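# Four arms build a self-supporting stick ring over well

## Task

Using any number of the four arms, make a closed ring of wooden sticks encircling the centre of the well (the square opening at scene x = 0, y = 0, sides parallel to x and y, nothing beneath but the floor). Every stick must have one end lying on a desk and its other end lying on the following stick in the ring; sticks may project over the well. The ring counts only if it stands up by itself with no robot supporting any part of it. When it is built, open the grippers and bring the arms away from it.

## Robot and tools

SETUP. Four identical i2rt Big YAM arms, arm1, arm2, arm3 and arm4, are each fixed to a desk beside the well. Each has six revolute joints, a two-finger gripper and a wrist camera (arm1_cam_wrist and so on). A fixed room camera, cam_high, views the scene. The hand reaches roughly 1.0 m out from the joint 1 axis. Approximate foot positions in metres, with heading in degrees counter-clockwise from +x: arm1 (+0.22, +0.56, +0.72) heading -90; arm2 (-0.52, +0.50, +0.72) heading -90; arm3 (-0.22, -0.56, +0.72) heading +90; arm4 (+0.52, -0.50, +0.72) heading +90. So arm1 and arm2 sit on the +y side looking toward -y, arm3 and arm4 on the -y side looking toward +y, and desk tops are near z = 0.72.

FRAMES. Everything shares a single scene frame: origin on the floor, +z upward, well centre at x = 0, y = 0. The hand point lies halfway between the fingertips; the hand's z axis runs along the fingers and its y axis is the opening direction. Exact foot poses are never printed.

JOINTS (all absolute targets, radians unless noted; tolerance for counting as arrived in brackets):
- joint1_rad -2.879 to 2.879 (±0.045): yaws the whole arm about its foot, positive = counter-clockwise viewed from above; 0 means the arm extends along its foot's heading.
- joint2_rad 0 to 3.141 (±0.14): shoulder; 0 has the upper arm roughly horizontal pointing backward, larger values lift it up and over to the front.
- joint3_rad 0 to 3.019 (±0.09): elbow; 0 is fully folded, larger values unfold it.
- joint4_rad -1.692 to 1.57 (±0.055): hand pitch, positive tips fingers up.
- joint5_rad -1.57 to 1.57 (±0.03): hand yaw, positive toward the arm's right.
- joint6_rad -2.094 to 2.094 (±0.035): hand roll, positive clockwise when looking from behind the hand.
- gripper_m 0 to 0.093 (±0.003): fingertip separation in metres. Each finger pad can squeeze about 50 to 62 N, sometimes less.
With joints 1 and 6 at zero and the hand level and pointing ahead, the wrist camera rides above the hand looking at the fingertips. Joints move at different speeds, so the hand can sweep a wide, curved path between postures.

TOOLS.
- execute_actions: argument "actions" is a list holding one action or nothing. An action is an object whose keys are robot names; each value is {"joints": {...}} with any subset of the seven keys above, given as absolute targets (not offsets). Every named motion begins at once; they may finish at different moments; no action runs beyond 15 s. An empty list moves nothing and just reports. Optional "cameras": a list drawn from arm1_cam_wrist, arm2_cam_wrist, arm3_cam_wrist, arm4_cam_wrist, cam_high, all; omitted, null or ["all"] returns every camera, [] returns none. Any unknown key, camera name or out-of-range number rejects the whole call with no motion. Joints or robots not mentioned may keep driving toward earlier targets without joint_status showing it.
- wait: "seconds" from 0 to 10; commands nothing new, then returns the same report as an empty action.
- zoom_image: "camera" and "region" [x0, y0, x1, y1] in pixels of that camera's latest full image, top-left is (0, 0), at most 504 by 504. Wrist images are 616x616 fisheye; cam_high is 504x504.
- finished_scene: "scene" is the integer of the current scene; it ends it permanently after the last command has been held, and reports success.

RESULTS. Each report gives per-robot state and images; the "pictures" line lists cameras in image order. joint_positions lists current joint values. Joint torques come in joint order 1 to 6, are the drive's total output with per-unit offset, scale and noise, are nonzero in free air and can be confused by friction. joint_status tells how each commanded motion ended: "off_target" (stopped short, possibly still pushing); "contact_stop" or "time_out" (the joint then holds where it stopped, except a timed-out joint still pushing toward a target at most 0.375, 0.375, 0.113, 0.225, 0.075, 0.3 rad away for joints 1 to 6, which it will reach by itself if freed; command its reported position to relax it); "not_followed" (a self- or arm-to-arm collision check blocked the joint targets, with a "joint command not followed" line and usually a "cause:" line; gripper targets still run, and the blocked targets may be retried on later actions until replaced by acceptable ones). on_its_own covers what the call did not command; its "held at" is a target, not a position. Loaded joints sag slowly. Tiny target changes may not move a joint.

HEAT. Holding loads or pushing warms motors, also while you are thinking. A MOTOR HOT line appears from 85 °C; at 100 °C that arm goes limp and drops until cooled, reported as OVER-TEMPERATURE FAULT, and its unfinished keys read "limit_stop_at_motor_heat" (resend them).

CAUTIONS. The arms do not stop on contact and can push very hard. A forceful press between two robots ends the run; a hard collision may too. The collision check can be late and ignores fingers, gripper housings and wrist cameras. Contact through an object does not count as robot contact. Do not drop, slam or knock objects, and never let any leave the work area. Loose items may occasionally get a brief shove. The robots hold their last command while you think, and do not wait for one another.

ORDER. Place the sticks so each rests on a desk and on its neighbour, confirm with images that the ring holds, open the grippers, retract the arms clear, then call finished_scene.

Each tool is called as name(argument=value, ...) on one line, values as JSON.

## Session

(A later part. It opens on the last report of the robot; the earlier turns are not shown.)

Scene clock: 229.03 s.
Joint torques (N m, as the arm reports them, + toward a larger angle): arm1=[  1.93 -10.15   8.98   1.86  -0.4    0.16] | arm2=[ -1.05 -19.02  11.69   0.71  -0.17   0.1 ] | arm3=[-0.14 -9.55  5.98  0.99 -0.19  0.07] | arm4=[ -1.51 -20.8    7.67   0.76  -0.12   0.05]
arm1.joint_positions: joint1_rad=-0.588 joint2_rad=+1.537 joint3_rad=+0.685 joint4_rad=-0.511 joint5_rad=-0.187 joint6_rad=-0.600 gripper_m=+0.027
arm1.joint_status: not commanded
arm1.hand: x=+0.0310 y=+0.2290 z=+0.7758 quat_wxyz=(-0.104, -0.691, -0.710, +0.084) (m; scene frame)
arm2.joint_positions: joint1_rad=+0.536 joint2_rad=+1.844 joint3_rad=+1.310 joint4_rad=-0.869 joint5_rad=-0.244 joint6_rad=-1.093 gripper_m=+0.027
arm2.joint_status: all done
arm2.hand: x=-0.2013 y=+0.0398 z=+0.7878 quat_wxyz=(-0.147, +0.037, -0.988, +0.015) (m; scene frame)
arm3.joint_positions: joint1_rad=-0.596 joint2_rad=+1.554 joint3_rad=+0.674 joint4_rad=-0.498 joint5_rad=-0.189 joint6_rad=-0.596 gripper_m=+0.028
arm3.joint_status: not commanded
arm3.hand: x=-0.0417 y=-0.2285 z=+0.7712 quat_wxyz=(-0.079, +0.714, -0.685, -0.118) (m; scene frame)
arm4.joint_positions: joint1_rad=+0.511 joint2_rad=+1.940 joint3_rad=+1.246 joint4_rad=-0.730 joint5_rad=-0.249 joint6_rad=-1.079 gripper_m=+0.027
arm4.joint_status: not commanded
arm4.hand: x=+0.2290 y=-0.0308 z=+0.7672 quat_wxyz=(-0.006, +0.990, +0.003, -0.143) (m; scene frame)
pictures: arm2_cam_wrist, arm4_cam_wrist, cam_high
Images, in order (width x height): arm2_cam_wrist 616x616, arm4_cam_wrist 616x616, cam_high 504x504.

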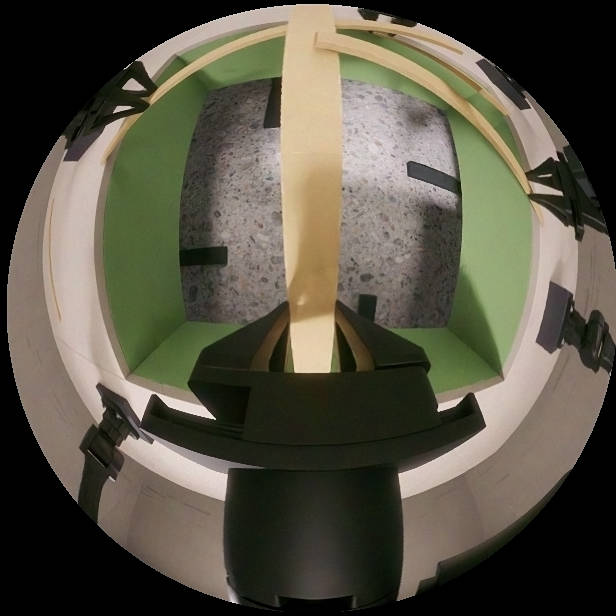

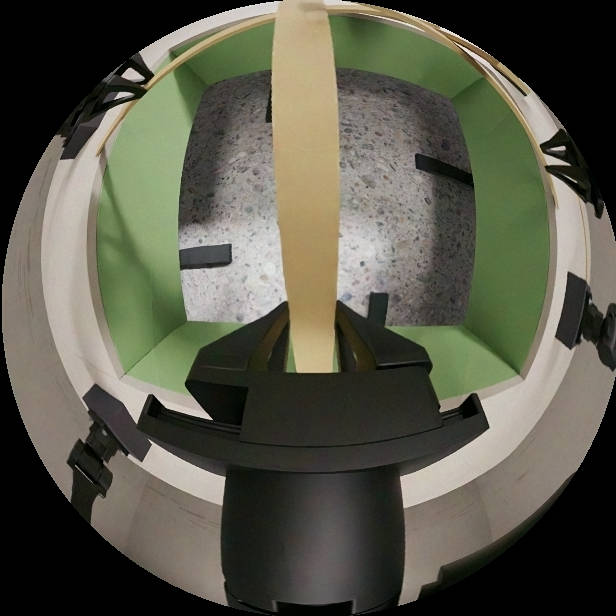

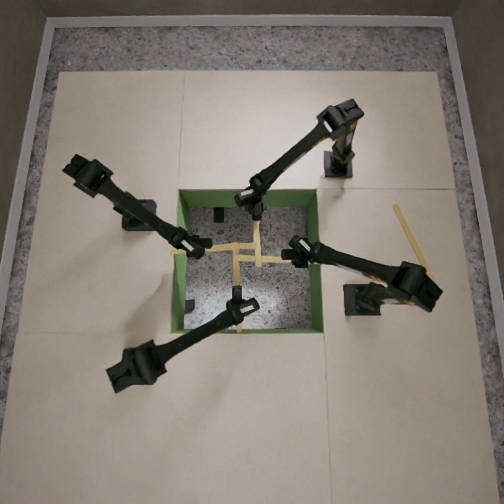

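execute_actions(actions=[{"arm2":{"joints":{"joint1_rad":0.49}},"arm4":{"joints":{"joint2_rad":1.885}},"arm3":{"joints":{"joint3_rad":0.725}}}], cameras=[])

execute_actions(actions=[{"arm4":{"joints":{"joint1_rad":0.475}}}], cameras=["cam_high"])

zoom_image(camera="cam_high", region=[150,150,350,350])

Scene clock: 238.93 s.
Joint torques (N m, as the arm reports them, + toward a larger angle): arm1=[ 1.76 -9.9   8.97  1.87 -0.4   0.17] | arm2=[ -1.51 -19.35  11.69   0.72  -0.18   0.12] | arm3=[  0.03 -10.22   9.18   0.99  -0.17   0.09] | arm4=[ -1.41 -19.66   8.44   0.88  -0.25   0.06]
arm1.joint_positions: joint1_rad=-0.588 joint2_rad=+1.537 joint3_rad=+0.685 joint4_rad=-0.511 joint5_rad=-0.187 joint6_rad=-0.600 gripper_m=+0.027
arm1.joint_status: not commanded
arm1.hand: x=+0.0310 y=+0.2290 z=+0.7758 quat_wxyz=(-0.104, -0.691, -0.710, +0.084) (m; scene frame)
arm2.joint_positions: joint1_rad=+0.496 joint2_rad=+1.844 joint3_rad=+1.310 joint4_rad=-0.869 joint5_rad=-0.244 joint6_rad=-1.096 gripper_m=+0.027
arm2.joint_status: all done
arm2.hand: x=-0.2200 y=+0.0274 z=+0.7878 quat_wxyz=(-0.147, +0.019, -0.989, +0.018) (m; scene frame)
arm3.joint_positions: joint1_rad=-0.596 joint2_rad=+1.554 joint3_rad=+0.689 joint4_rad=-0.498 joint5_rad=-0.189 joint6_rad=-0.596 gripper_m=+0.028
arm3.joint_status: all done
arm3.hand: x=-0.0375 y=-0.2221 z=+0.7756 quat_wxyz=(-0.086, +0.714, -0.684, -0.120) (m; scene frame)
arm4.joint_positions: joint1_rad=+0.511 joint2_rad=+1.890 joint3_rad=+1.244 joint4_rad=-0.730 joint5_rad=-0.244 joint6_rad=-1.079 gripper_m=+0.027
arm4.joint_status: all done
arm4.hand: x=+0.2270 y=-0.0252 z=+0.7923 quat_wxyz=(-0.027, +0.988, +0.006, -0.151) (m; scene frame)
pictures: none
No camera images: the call's "cameras" was empty. Leave "cameras" out to get every camera's image.

Scene clock: 239.63 s.
Joint torques (N m, as the arm reports them, + toward a larger angle): arm1=[  1.67 -10.     8.97   1.87  -0.41   0.16] | arm2=[ -1.55 -19.23  11.67   0.75  -0.18   0.14] | arm3=[-0.55 -9.65  9.2   1.   -0.18  0.1 ] | arm4=[ -1.86 -19.29   8.13   0.92  -0.32   0.05]
arm1.joint_positions: joint1_rad=-0.588 joint2_rad=+1.537 joint3_rad=+0.685 joint4_rad=-0.511 joint5_rad=-0.187 joint6_rad=-0.600 gripper_m=+0.027
arm1.joint_status: not commanded
arm1.hand: x=+0.0310 y=+0.2290 z=+0.7758 quat_wxyz=(-0.104, -0.691, -0.710, +0.084) (m; scene frame)
arm2.joint_positions: joint1_rad=+0.496 joint2_rad=+1.844 joint3_rad=+1.310 joint4_rad=-0.869 joint5_rad=-0.244 joint6_rad=-1.096 gripper_m=+0.027
arm2.joint_status: not commanded
arm2.hand: x=-0.2200 y=+0.0274 z=+0.7878 quat_wxyz=(-0.147, +0.019, -0.989, +0.018) (m; scene frame)
arm3.joint_positions: joint1_rad=-0.596 joint2_rad=+1.554 joint3_rad=+0.689 joint4_rad=-0.498 joint5_rad=-0.189 joint6_rad=-0.596 gripper_m=+0.028
arm3.joint_status: not commanded
arm3.hand: x=-0.0375 y=-0.2221 z=+0.7756 quat_wxyz=(-0.086, +0.714, -0.684, -0.120) (m; scene frame)
arm4.joint_positions: joint1_rad=+0.479 joint2_rad=+1.890 joint3_rad=+1.244 joint4_rad=-0.730 joint5_rad=-0.242 joint6_rad=-1.079 gripper_m=+0.027
arm4.joint_status: all done
arm4.hand: x=+0.2430 y=-0.0157 z=+0.7923 quat_wxyz=(-0.030, +0.988, -0.011, -0.150) (m; scene frame)
pictures: cam_high
Images, in order (width x height): cam_high 504x504.

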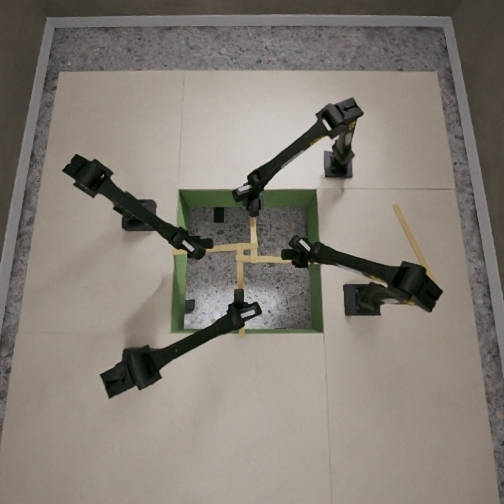

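Region (150, 150, 350, 350) of cam_high's 504x504 image, scaled by 2.520, with more detail than that image has.

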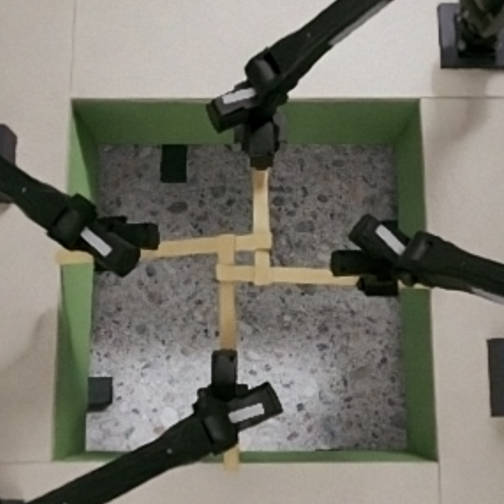

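execute_actions(actions=[{"arm2":{"joints":{"joint1_rad":0.47,"joint3_rad":1.28}},"arm1":{"joints":{"joint3_rad":0.655}}}], cameras=["cam_high","arm2_cam_wrist","arm1_cam_wrist"])

zoom_image(camera="cam_high", region=[150,150,350,350])

Scene clock: 245.93 s.
Joint torques (N m, as the arm reports them, + toward a larger angle): arm1=[ 1.78 -9.77  5.61  1.66 -0.4   0.16] | arm2=[ -1.56 -19.06   8.75   0.71  -0.18   0.12] | arm3=[-0.7  -9.65  9.1   1.06 -0.17  0.11] | arm4=[ -1.87 -19.62   8.21   0.78  -0.42   0.05]
arm1.joint_positions: joint1_rad=-0.588 joint2_rad=+1.537 joint3_rad=+0.662 joint4_rad=-0.508 joint5_rad=-0.187 joint6_rad=-0.600 gripper_m=+0.027
arm1.joint_status: all done
arm1.hand: x=+0.0374 y=+0.2386 z=+0.7691 quat_wxyz=(-0.102, -0.693, -0.710, +0.075) (m; scene frame)
arm2.joint_positions: joint1_rad=+0.476 joint2_rad=+1.840 joint3_rad=+1.284 joint4_rad=-0.869 joint5_rad=-0.245 joint6_rad=-1.094 gripper_m=+0.027
arm2.joint_status: all done
arm2.hand: x=-0.2346 y=+0.0313 z=+0.7802 quat_wxyz=(-0.142, +0.006, -0.990, +0.009) (m; scene frame)
arm3.joint_positions: joint1_rad=-0.596 joint2_rad=+1.554 joint3_rad=+0.689 joint4_rad=-0.498 joint5_rad=-0.190 joint6_rad=-0.596 gripper_m=+0.028
arm3.joint_status: not commanded
arm3.hand: x=-0.0376 y=-0.2220 z=+0.7756 quat_wxyz=(-0.086, +0.714, -0.684, -0.120) (m; scene frame)
arm4.joint_positions: joint1_rad=+0.479 joint2_rad=+1.890 joint3_rad=+1.244 joint4_rad=-0.730 joint5_rad=-0.239 joint6_rad=-1.079 gripper_m=+0.027
arm4.joint_status: not commanded
arm4.hand: x=+0.2435 y=-0.0154 z=+0.7921 quat_wxyz=(-0.031, +0.988, -0.011, -0.148) (m; scene frame)
pictures: arm1_cam_wrist, arm2_cam_wrist, cam_high
Images, in order (width x height): arm1_cam_wrist 616x616, arm2_cam_wrist 616x616, cam_high 504x504.

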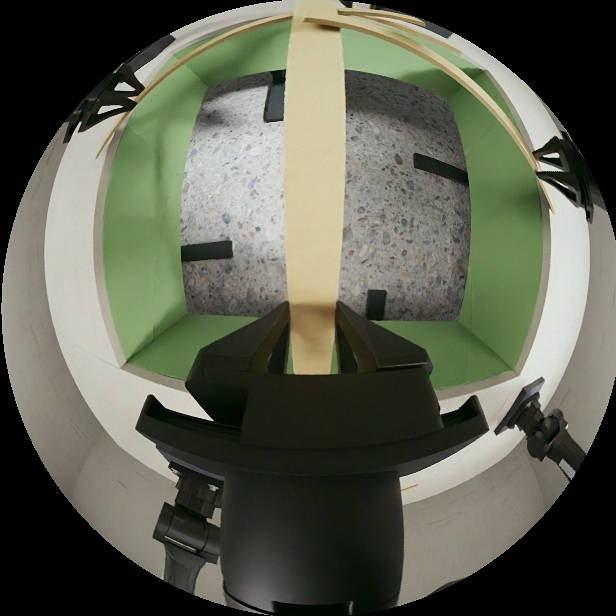

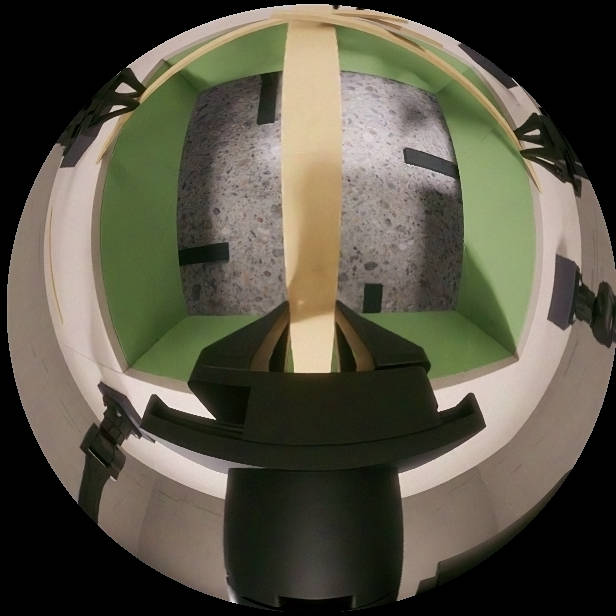

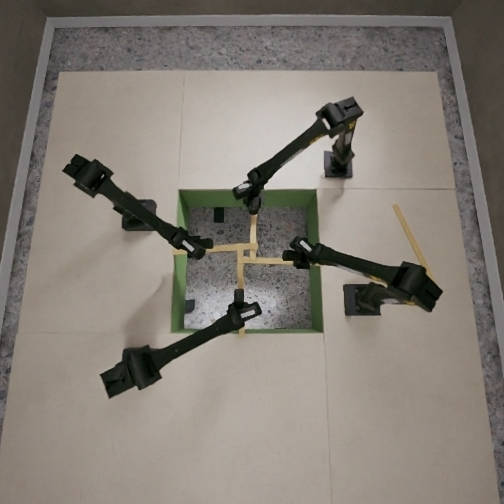

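Region (150, 150, 350, 350) of cam_high's 504x504 image, scaled by 2.520, with more detail than that image has.

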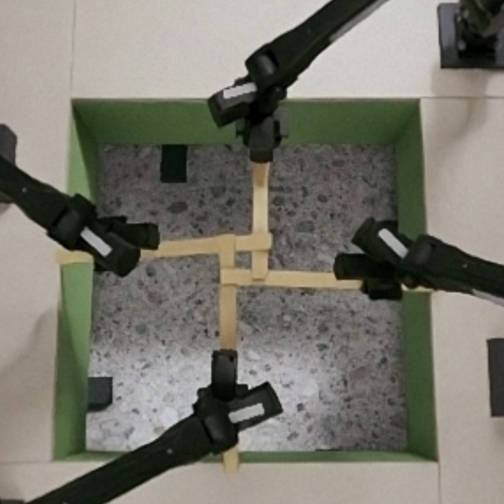

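execute_actions(actions=[{"arm1":{"joints":{"joint2_rad":1.565}},"arm3":{"joints":{"joint2_rad":1.595}},"arm2":{"joints":{"joint2_rad":1.875}},"arm4":{"joints":{"joint2_rad":1.94}}}], cameras=["cam_high"])

zoom_image(camera="cam_high", region=[150,150,350,350])

Scene clock: 250.60 s.
Joint torques (N m, as the arm reports them, + toward a larger angle): arm1=[ 1.79 -8.65  6.01  1.65 -0.36  0.16] | arm2=[ -1.48 -15.27   8.95   0.62  -0.21   0.12] | arm3=[-0.28 -8.98  8.55  1.01 -0.14  0.11] | arm4=[ -1.92 -17.43   7.92   0.92  -0.39   0.06]
arm1.joint_positions: joint1_rad=-0.588 joint2_rad=+1.544 joint3_rad=+0.654 joint4_rad=-0.508 joint5_rad=-0.187 joint6_rad=-0.600 gripper_m=+0.027
arm1.joint_status: all done
arm1.hand: x=+0.0402 y=+0.2428 z=+0.7644 quat_wxyz=(-0.101, -0.694, -0.710, +0.067) (m; scene frame)
arm2.joint_positions: joint1_rad=+0.476 joint2_rad=+1.845 joint3_rad=+1.281 joint4_rad=-0.869 joint5_rad=-0.243 joint6_rad=-1.094 gripper_m=+0.027
arm2.joint_status: all done
arm2.hand: x=-0.2358 y=+0.0329 z=+0.7763 quat_wxyz=(-0.139, +0.006, -0.990, +0.006) (m; scene frame)
arm3.joint_positions: joint1_rad=-0.596 joint2_rad=+1.576 joint3_rad=+0.695 joint4_rad=-0.498 joint5_rad=-0.190 joint6_rad=-0.596 gripper_m=+0.028
arm3.joint_status: all done
arm3.hand: x=-0.0380 y=-0.2222 z=+0.7691 quat_wxyz=(-0.078, +0.714, -0.685, -0.118) (m; scene frame)
arm4.joint_positions: joint1_rad=+0.479 joint2_rad=+1.920 joint3_rad=+1.244 joint4_rad=-0.730 joint5_rad=-0.240 joint6_rad=-1.079 gripper_m=+0.027
arm4.joint_status: all done
arm4.hand: x=+0.2451 y=-0.0192 z=+0.7762 quat_wxyz=(-0.017, +0.990, -0.013, -0.142) (m; scene frame)
pictures: cam_high
Images, in order (width x height): cam_high 504x504.

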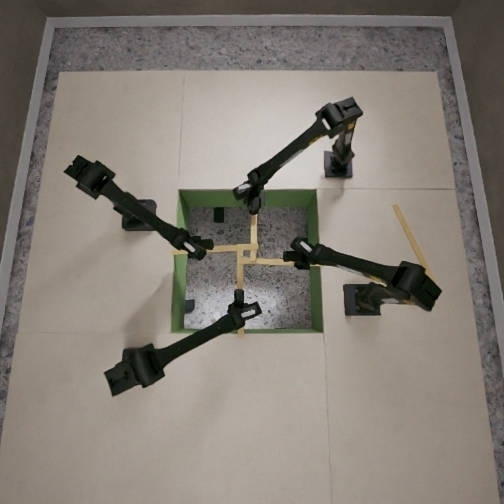

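Region (150, 150, 350, 350) of cam_high's 504x504 image, scaled by 2.520, with more detail than that image has.

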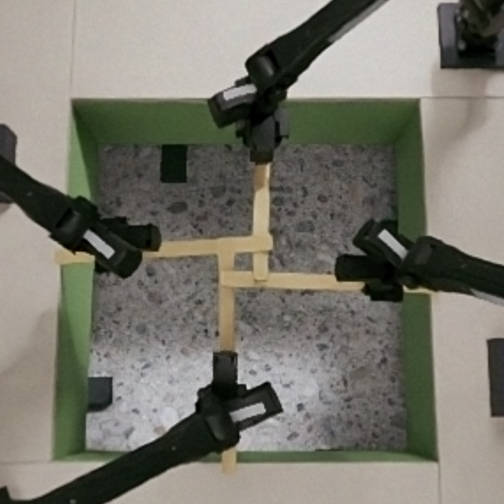

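execute_actions(actions=[{"arm1":{"joints":{"joint3_rad":0.705,"joint2_rad":1.585}},"arm3":{"joints":{"joint2_rad":1.62}},"arm2":{"joints":{"joint2_rad":1.90}},"arm4":{"joints":{"joint2_rad":1.965}}}], cameras=["cam_high"])

zoom_image(camera="cam_high", region=[215,225,285,285])

zoom_image(camera="cam_high", region=[150,150,350,350])

Scene clock: 256.37 s.
Joint torques (N m, as the arm reports them, + toward a larger angle): arm1=[ 1.79 -9.64  8.98  1.6  -0.37  0.15] | arm2=[ -1.63 -14.32   8.98   0.63  -0.25   0.11] | arm3=[-0.17 -8.96  8.03  0.96 -0.14  0.1 ] | arm4=[ -1.74 -15.96   7.88   0.77  -0.39   0.04]
arm1.joint_positions: joint1_rad=-0.588 joint2_rad=+1.572 joint3_rad=+0.663 joint4_rad=-0.508 joint5_rad=-0.187 joint6_rad=-0.600 gripper_m=+0.027
arm1.joint_status: all done
arm1.hand: x=+0.0398 y=+0.2423 z=+0.7576 quat_wxyz=(-0.100, -0.695, -0.710, +0.058) (m; scene frame)
arm2.joint_positions: joint1_rad=+0.476 joint2_rad=+1.860 joint3_rad=+1.281 joint4_rad=-0.869 joint5_rad=-0.242 joint6_rad=-1.094 gripper_m=+0.027
arm2.joint_status: all done
arm2.hand: x=-0.2365 y=+0.0343 z=+0.7683 quat_wxyz=(-0.136, +0.005, -0.991, -0.001) (m; scene frame)
arm3.joint_positions: joint1_rad=-0.596 joint2_rad=+1.600 joint3_rad=+0.700 joint4_rad=-0.498 joint5_rad=-0.190 joint6_rad=-0.596 gripper_m=+0.028
arm3.joint_status: all done
arm3.hand: x=-0.0384 y=-0.2229 z=+0.7619 quat_wxyz=(-0.069, +0.715, -0.686, -0.117) (m; scene frame)
arm4.joint_positions: joint1_rad=+0.479 joint2_rad=+1.934 joint3_rad=+1.244 joint4_rad=-0.730 joint5_rad=-0.241 joint6_rad=-1.079 gripper_m=+0.027
arm4.joint_status: all done
arm4.hand: x=+0.2460 y=-0.0211 z=+0.7689 quat_wxyz=(-0.011, +0.990, -0.014, -0.139) (m; scene frame)
pictures: cam_high
Images, in order (width x height): cam_high 504x504.

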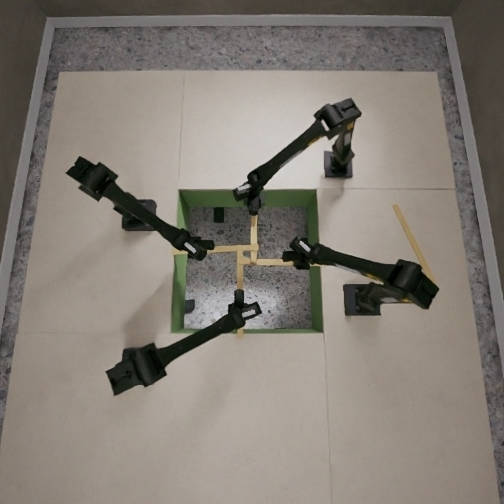

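Region (215, 225, 285, 285) of cam_high's 504x504 image, scaled by 7.200, with more detail than that image has; it fills the top 432 rows of this view, and the rest is white.

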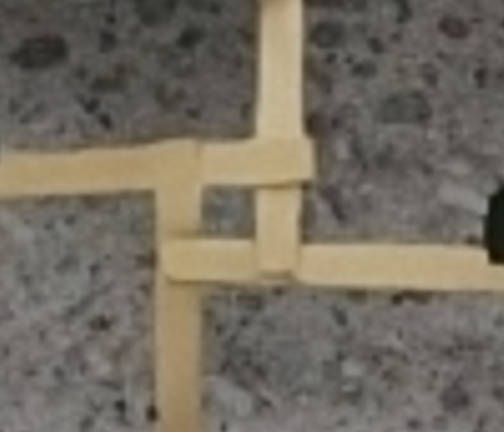

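Region (150, 150, 350, 350) of cam_high's 504x504 image, scaled by 2.520, with more detail than that image has.

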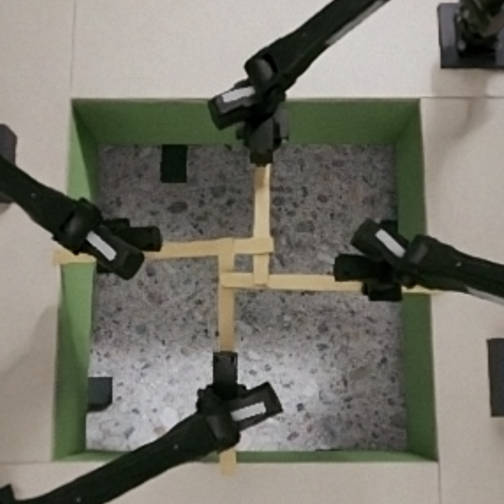

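execute_actions(actions=[{"arm1":{"joints":{"joint2_rad":1.572,"joint3_rad":0.663,"gripper_m":0.04}},"arm3":{"joints":{"joint2_rad":1.60,"joint3_rad":0.70,"gripper_m":0.04}},"arm2":{"joints":{"joint2_rad":1.87}},"arm4":{"joints":{"joint2_rad":1.945}}}], cameras=[])

execute_actions(actions=[{"arm2":{"joints":{"gripper_m":0.04}},"arm4":{"joints":{"gripper_m":0.04}}}], cameras=["cam_high"])

zoom_image(camera="cam_high", region=[150,150,350,350])

Scene clock: 263.70 s.
Joint torques (N m, as the arm reports them, + toward a larger angle): arm1=[  1.71 -10.82   5.76   1.64  -0.36   0.15] | arm2=[ -1.74 -17.1    8.88   0.53  -0.29   0.12] | arm3=[ -0.19 -10.52   6.06   0.97  -0.15   0.08] | arm4=[ -1.8  -17.64   7.9    0.7   -0.39   0.03]
arm1.joint_positions: joint1_rad=-0.588 joint2_rad=+1.572 joint3_rad=+0.663 joint4_rad=-0.508 joint5_rad=-0.187 joint6_rad=-0.600 gripper_m=+0.040
arm1.joint_status: all done
arm1.hand: x=+0.0400 y=+0.2425 z=+0.7575 quat_wxyz=(-0.100, -0.695, -0.710, +0.058) (m; scene frame)
arm2.joint_positions: joint1_rad=+0.476 joint2_rad=+1.860 joint3_rad=+1.281 joint4_rad=-0.869 joint5_rad=-0.241 joint6_rad=-1.093 gripper_m=+0.027
arm2.joint_status: all done
arm2.hand: x=-0.2367 y=+0.0341 z=+0.7683 quat_wxyz=(-0.135, +0.005, -0.991, +0.000) (m; scene frame)
arm3.joint_positions: joint1_rad=-0.596 joint2_rad=+1.600 joint3_rad=+0.700 joint4_rad=-0.498 joint5_rad=-0.190 joint6_rad=-0.596 gripper_m=+0.040
arm3.joint_status: all done
arm3.hand: x=-0.0384 y=-0.2229 z=+0.7619 quat_wxyz=(-0.069, +0.715, -0.686, -0.117) (m; scene frame)
arm4.joint_positions: joint1_rad=+0.479 joint2_rad=+1.934 joint3_rad=+1.244 joint4_rad=-0.730 joint5_rad=-0.241 joint6_rad=-1.079 gripper_m=+0.027
arm4.joint_status: all done
arm4.hand: x=+0.2460 y=-0.0211 z=+0.7689 quat_wxyz=(-0.011, +0.990, -0.014, -0.139) (m; scene frame)
pictures: none
No camera images: the call's "cameras" was empty. Leave "cameras" out to get every camera's image.

Scene clock: 264.27 s.
Joint torques (N m, as the arm reports them, + toward a larger angle): arm1=[  1.77 -10.76   5.81   1.61  -0.37   0.16] | arm2=[ -1.56 -17.03   8.86   0.59  -0.24   0.09] | arm3=[  0.   -10.58   6.15   1.03  -0.17   0.09] | arm4=[ -1.93 -17.82   7.9    0.77  -0.3    0.04]
arm1.joint_positions: joint1_rad=-0.588 joint2_rad=+1.572 joint3_rad=+0.663 joint4_rad=-0.508 joint5_rad=-0.187 joint6_rad=-0.600 gripper_m=+0.040
arm1.joint_status: not commanded
arm1.hand: x=+0.0400 y=+0.2425 z=+0.7575 quat_wxyz=(-0.100, -0.695, -0.710, +0.058) (m; scene frame)
arm2.joint_positions: joint1_rad=+0.476 joint2_rad=+1.860 joint3_rad=+1.281 joint4_rad=-0.869 joint5_rad=-0.242 joint6_rad=-1.093 gripper_m=+0.040
arm2.joint_status: all done
arm2.hand: x=-0.2365 y=+0.0343 z=+0.7683 quat_wxyz=(-0.136, +0.004, -0.991, -0.001) (m; scene frame)
arm3.joint_positions: joint1_rad=-0.596 joint2_rad=+1.600 joint3_rad=+0.700 joint4_rad=-0.498 joint5_rad=-0.190 joint6_rad=-0.596 gripper_m=+0.040
arm3.joint_status: not commanded
arm3.hand: x=-0.0384 y=-0.2229 z=+0.7619 quat_wxyz=(-0.069, +0.715, -0.686, -0.117) (m; scene frame)
arm4.joint_positions: joint1_rad=+0.479 joint2_rad=+1.934 joint3_rad=+1.244 joint4_rad=-0.730 joint5_rad=-0.242 joint6_rad=-1.079 gripper_m=+0.040
arm4.joint_status: all done
arm4.hand: x=+0.2457 y=-0.0213 z=+0.7690 quat_wxyz=(-0.011, +0.990, -0.013, -0.140) (m; scene frame)
pictures: cam_high
Images, in order (width x height): cam_high 504x504.

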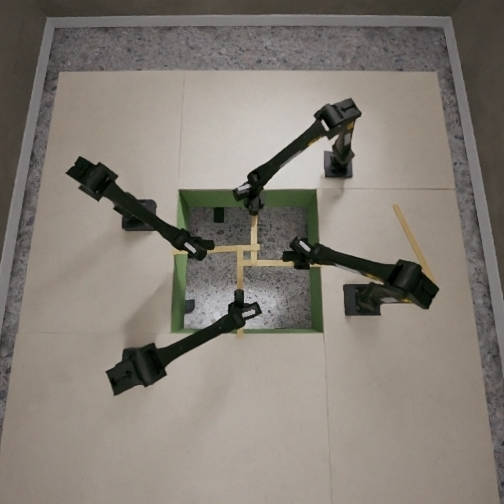

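Region (150, 150, 350, 350) of cam_high's 504x504 image, scaled by 2.520, with more detail than that image has.

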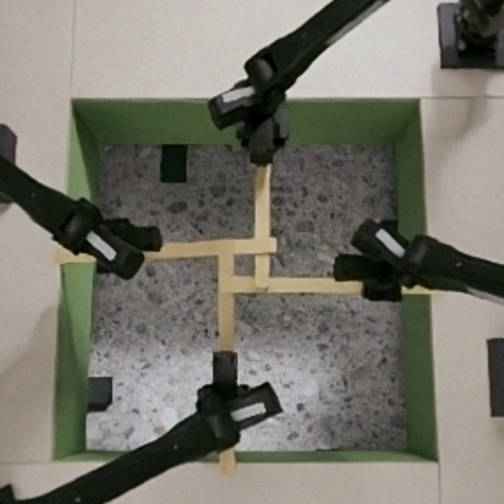

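Holding. Open fully, lift.

execute_actions(actions=[{"arm1":{"joints":{"gripper_m":0.075}},"arm2":{"joints":{"gripper_m":0.075}},"arm3":{"joints":{"gripper_m":0.075}},"arm4":{"joints":{"gripper_m":0.075}}}], cameras=[])

execute_actions(actions=[{"arm1":{"joints":{"joint2_rad":1.32,"joint4_rad":-0.68}},"arm2":{"joints":{"joint2_rad":1.61,"joint4_rad":-1.04}},"arm3":{"joints":{"joint2_rad":1.35,"joint4_rad":-0.67}},"arm4":{"joints":{"joint2_rad":1.68,"joint4_rad":-0.90}}}], cameras=["cam_high"])

Scene clock: 268.40 s.
Joint torques (N m, as the arm reports them, + toward a larger angle): arm1=[  1.64 -10.59   5.8    1.6   -0.37   0.16] | arm2=[ -1.77 -17.02   8.77   0.58  -0.24   0.11] | arm3=[ -0.26 -10.54   6.17   0.94  -0.14   0.1 ] | arm4=[ -1.58 -18.28   7.87   0.78  -0.31   0.05]
arm1.joint_positions: joint1_rad=-0.588 joint2_rad=+1.572 joint3_rad=+0.663 joint4_rad=-0.508 joint5_rad=-0.187 joint6_rad=-0.600 gripper_m=+0.075
arm1.joint_status: all done
arm1.hand: x=+0.0400 y=+0.2425 z=+0.7575 quat_wxyz=(-0.100, -0.695, -0.710, +0.058) (m; scene frame)
arm2.joint_positions: joint1_rad=+0.476 joint2_rad=+1.860 joint3_rad=+1.281 joint4_rad=-0.869 joint5_rad=-0.242 joint6_rad=-1.092 gripper_m=+0.075
arm2.joint_status: all done
arm2.hand: x=-0.2365 y=+0.0343 z=+0.7683 quat_wxyz=(-0.136, +0.004, -0.991, -0.001) (m; scene frame)
arm3.joint_positions: joint1_rad=-0.596 joint2_rad=+1.600 joint3_rad=+0.700 joint4_rad=-0.498 joint5_rad=-0.190 joint6_rad=-0.596 gripper_m=+0.075
arm3.joint_status: all done
arm3.hand: x=-0.0384 y=-0.2229 z=+0.7619 quat_wxyz=(-0.069, +0.715, -0.686, -0.117) (m; scene frame)
arm4.joint_positions: joint1_rad=+0.479 joint2_rad=+1.934 joint3_rad=+1.244 joint4_rad=-0.730 joint5_rad=-0.242 joint6_rad=-1.079 gripper_m=+0.075
arm4.joint_status: all done
arm4.hand: x=+0.2457 y=-0.0213 z=+0.7690 quat_wxyz=(-0.011, +0.990, -0.013, -0.140) (m; scene frame)
pictures: none
No camera images: the call's "cameras" was empty. Leave "cameras" out to get every camera's image.

Scene clock: 269.63 s.
Joint torques (N m, as the arm reports them, + toward a larger angle): arm1=[ 1.78 -7.36  7.83  0.26 -0.36  0.16] | arm2=[ -1.55 -12.61  11.18   0.28  -0.18   0.1 ] | arm3=[-0.34 -6.82  8.18  0.3  -0.13  0.09] | arm4=[ -1.74 -15.56  10.06   0.19  -0.26   0.06]
arm1.joint_positions: joint1_rad=-0.588 joint2_rad=+1.311 joint3_rad=+0.659 joint4_rad=-0.662 joint5_rad=-0.187 joint6_rad=-0.600 gripper_m=+0.075
arm1.joint_status: all done
arm1.hand: x=+0.0445 y=+0.2474 z=+0.8368 quat_wxyz=(-0.109, -0.688, -0.710, +0.108) (m; scene frame)
arm2.joint_positions: joint1_rad=+0.476 joint2_rad=+1.583 joint3_rad=+1.270 joint4_rad=-1.025 joint5_rad=-0.244 joint6_rad=-1.092 gripper_m=+0.075
arm2.joint_status: all done
arm2.hand: x=-0.2503 y=+0.0617 z=+0.8991 quat_wxyz=(-0.161, +0.011, -0.986, +0.048) (m; scene frame)
arm3.joint_positions: joint1_rad=-0.596 joint2_rad=+1.338 joint3_rad=+0.695 joint4_rad=-0.660 joint5_rad=-0.190 joint6_rad=-0.596 gripper_m=+0.075
arm3.joint_status: all done
arm3.hand: x=-0.0430 y=-0.2318 z=+0.8451 quat_wxyz=(-0.116, +0.714, -0.679, -0.126) (m; scene frame)
arm4.joint_positions: joint1_rad=+0.479 joint2_rad=+1.663 joint3_rad=+1.236 joint4_rad=-0.888 joint5_rad=-0.244 joint6_rad=-1.079 gripper_m=+0.075
arm4.joint_status: all done
arm4.hand: x=+0.2526 y=-0.0367 z=+0.9007 quat_wxyz=(-0.058, +0.985, -0.007, -0.164) (m; scene frame)
pictures: cam_high
Images, in order (width x height): cam_high 504x504.

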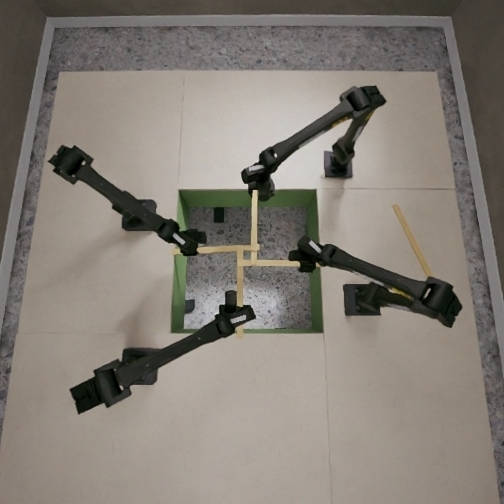

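execute_actions(actions=[{"arm1":{"joints":{"joint2_rad":0.6}},"arm2":{"joints":{"joint2_rad":0.9}},"arm3":{"joints":{"joint2_rad":0.6}},"arm4":{"joints":{"joint2_rad":0.9}}}], cameras=["cam_high"])

zoom_image(camera="cam_high", region=[150,150,350,350])

Scene clock: 273.50 s.
Joint torques (N m, as the arm reports them, + toward a larger angle): arm1=[ 1.89 -0.38 10.48  1.29 -0.29  0.19] | arm2=[-1.67 -2.66 12.15  1.11 -0.11  0.16] | arm3=[-0.44  1.68 10.74  1.41 -0.06  0.16] | arm4=[-1.55 -4.07 11.45  1.24 -0.16  0.11]
arm1.joint_positions: joint1_rad=-0.588 joint2_rad=+0.600 joint3_rad=+0.656 joint4_rad=-0.662 joint5_rad=-0.187 joint6_rad=-0.600 gripper_m=+0.075
arm1.joint_status: all done
arm1.hand: x=+0.0617 y=+0.2676 z=+1.0728 quat_wxyz=(-0.162, -0.590, -0.659, +0.438) (m; scene frame)
arm2.joint_positions: joint1_rad=+0.476 joint2_rad=+0.888 joint3_rad=+1.268 joint4_rad=-1.025 joint5_rad=-0.244 joint6_rad=-1.091 gripper_m=+0.075
arm2.joint_status: all done
arm2.hand: x=-0.3101 y=+0.1785 z=+1.2060 quat_wxyz=(-0.300, +0.051, -0.888, +0.345) (m; scene frame)
arm3.joint_positions: joint1_rad=-0.596 joint2_rad=+0.594 joint3_rad=+0.692 joint4_rad=-0.662 joint5_rad=-0.190 joint6_rad=-0.596 gripper_m=+0.075
arm3.joint_status: all done
arm3.hand: x=-0.0631 y=-0.2689 z=+1.0993 quat_wxyz=(-0.458, +0.652, -0.576, -0.183) (m; scene frame)
arm4.joint_positions: joint1_rad=+0.479 joint2_rad=+0.892 joint3_rad=+1.236 joint4_rad=-0.890 joint5_rad=-0.244 joint6_rad=-1.079 gripper_m=+0.075
arm4.joint_status: all done
arm4.hand: x=+0.3083 y=-0.1537 z=+1.2624 quat_wxyz=(-0.385, +0.867, +0.040, -0.314) (m; scene frame)
pictures: cam_high
Images, in order (width x height): cam_high 504x504.

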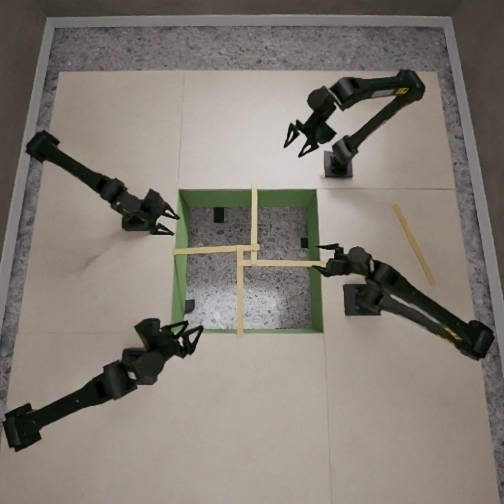

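Region (150, 150, 350, 350) of cam_high's 504x504 image, scaled by 2.520, with more detail than that image has.

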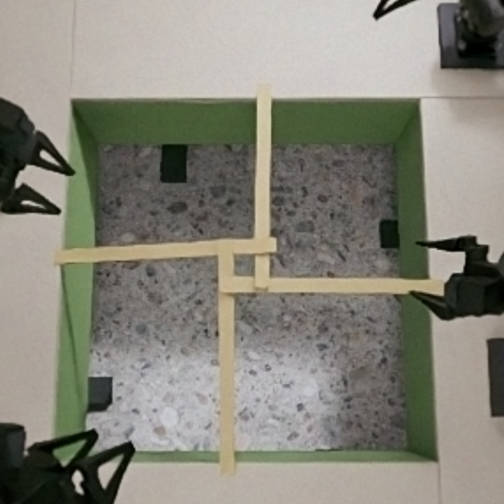

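The ring stands.

finished_scene(scene=2)

The scene is finished: the task was done.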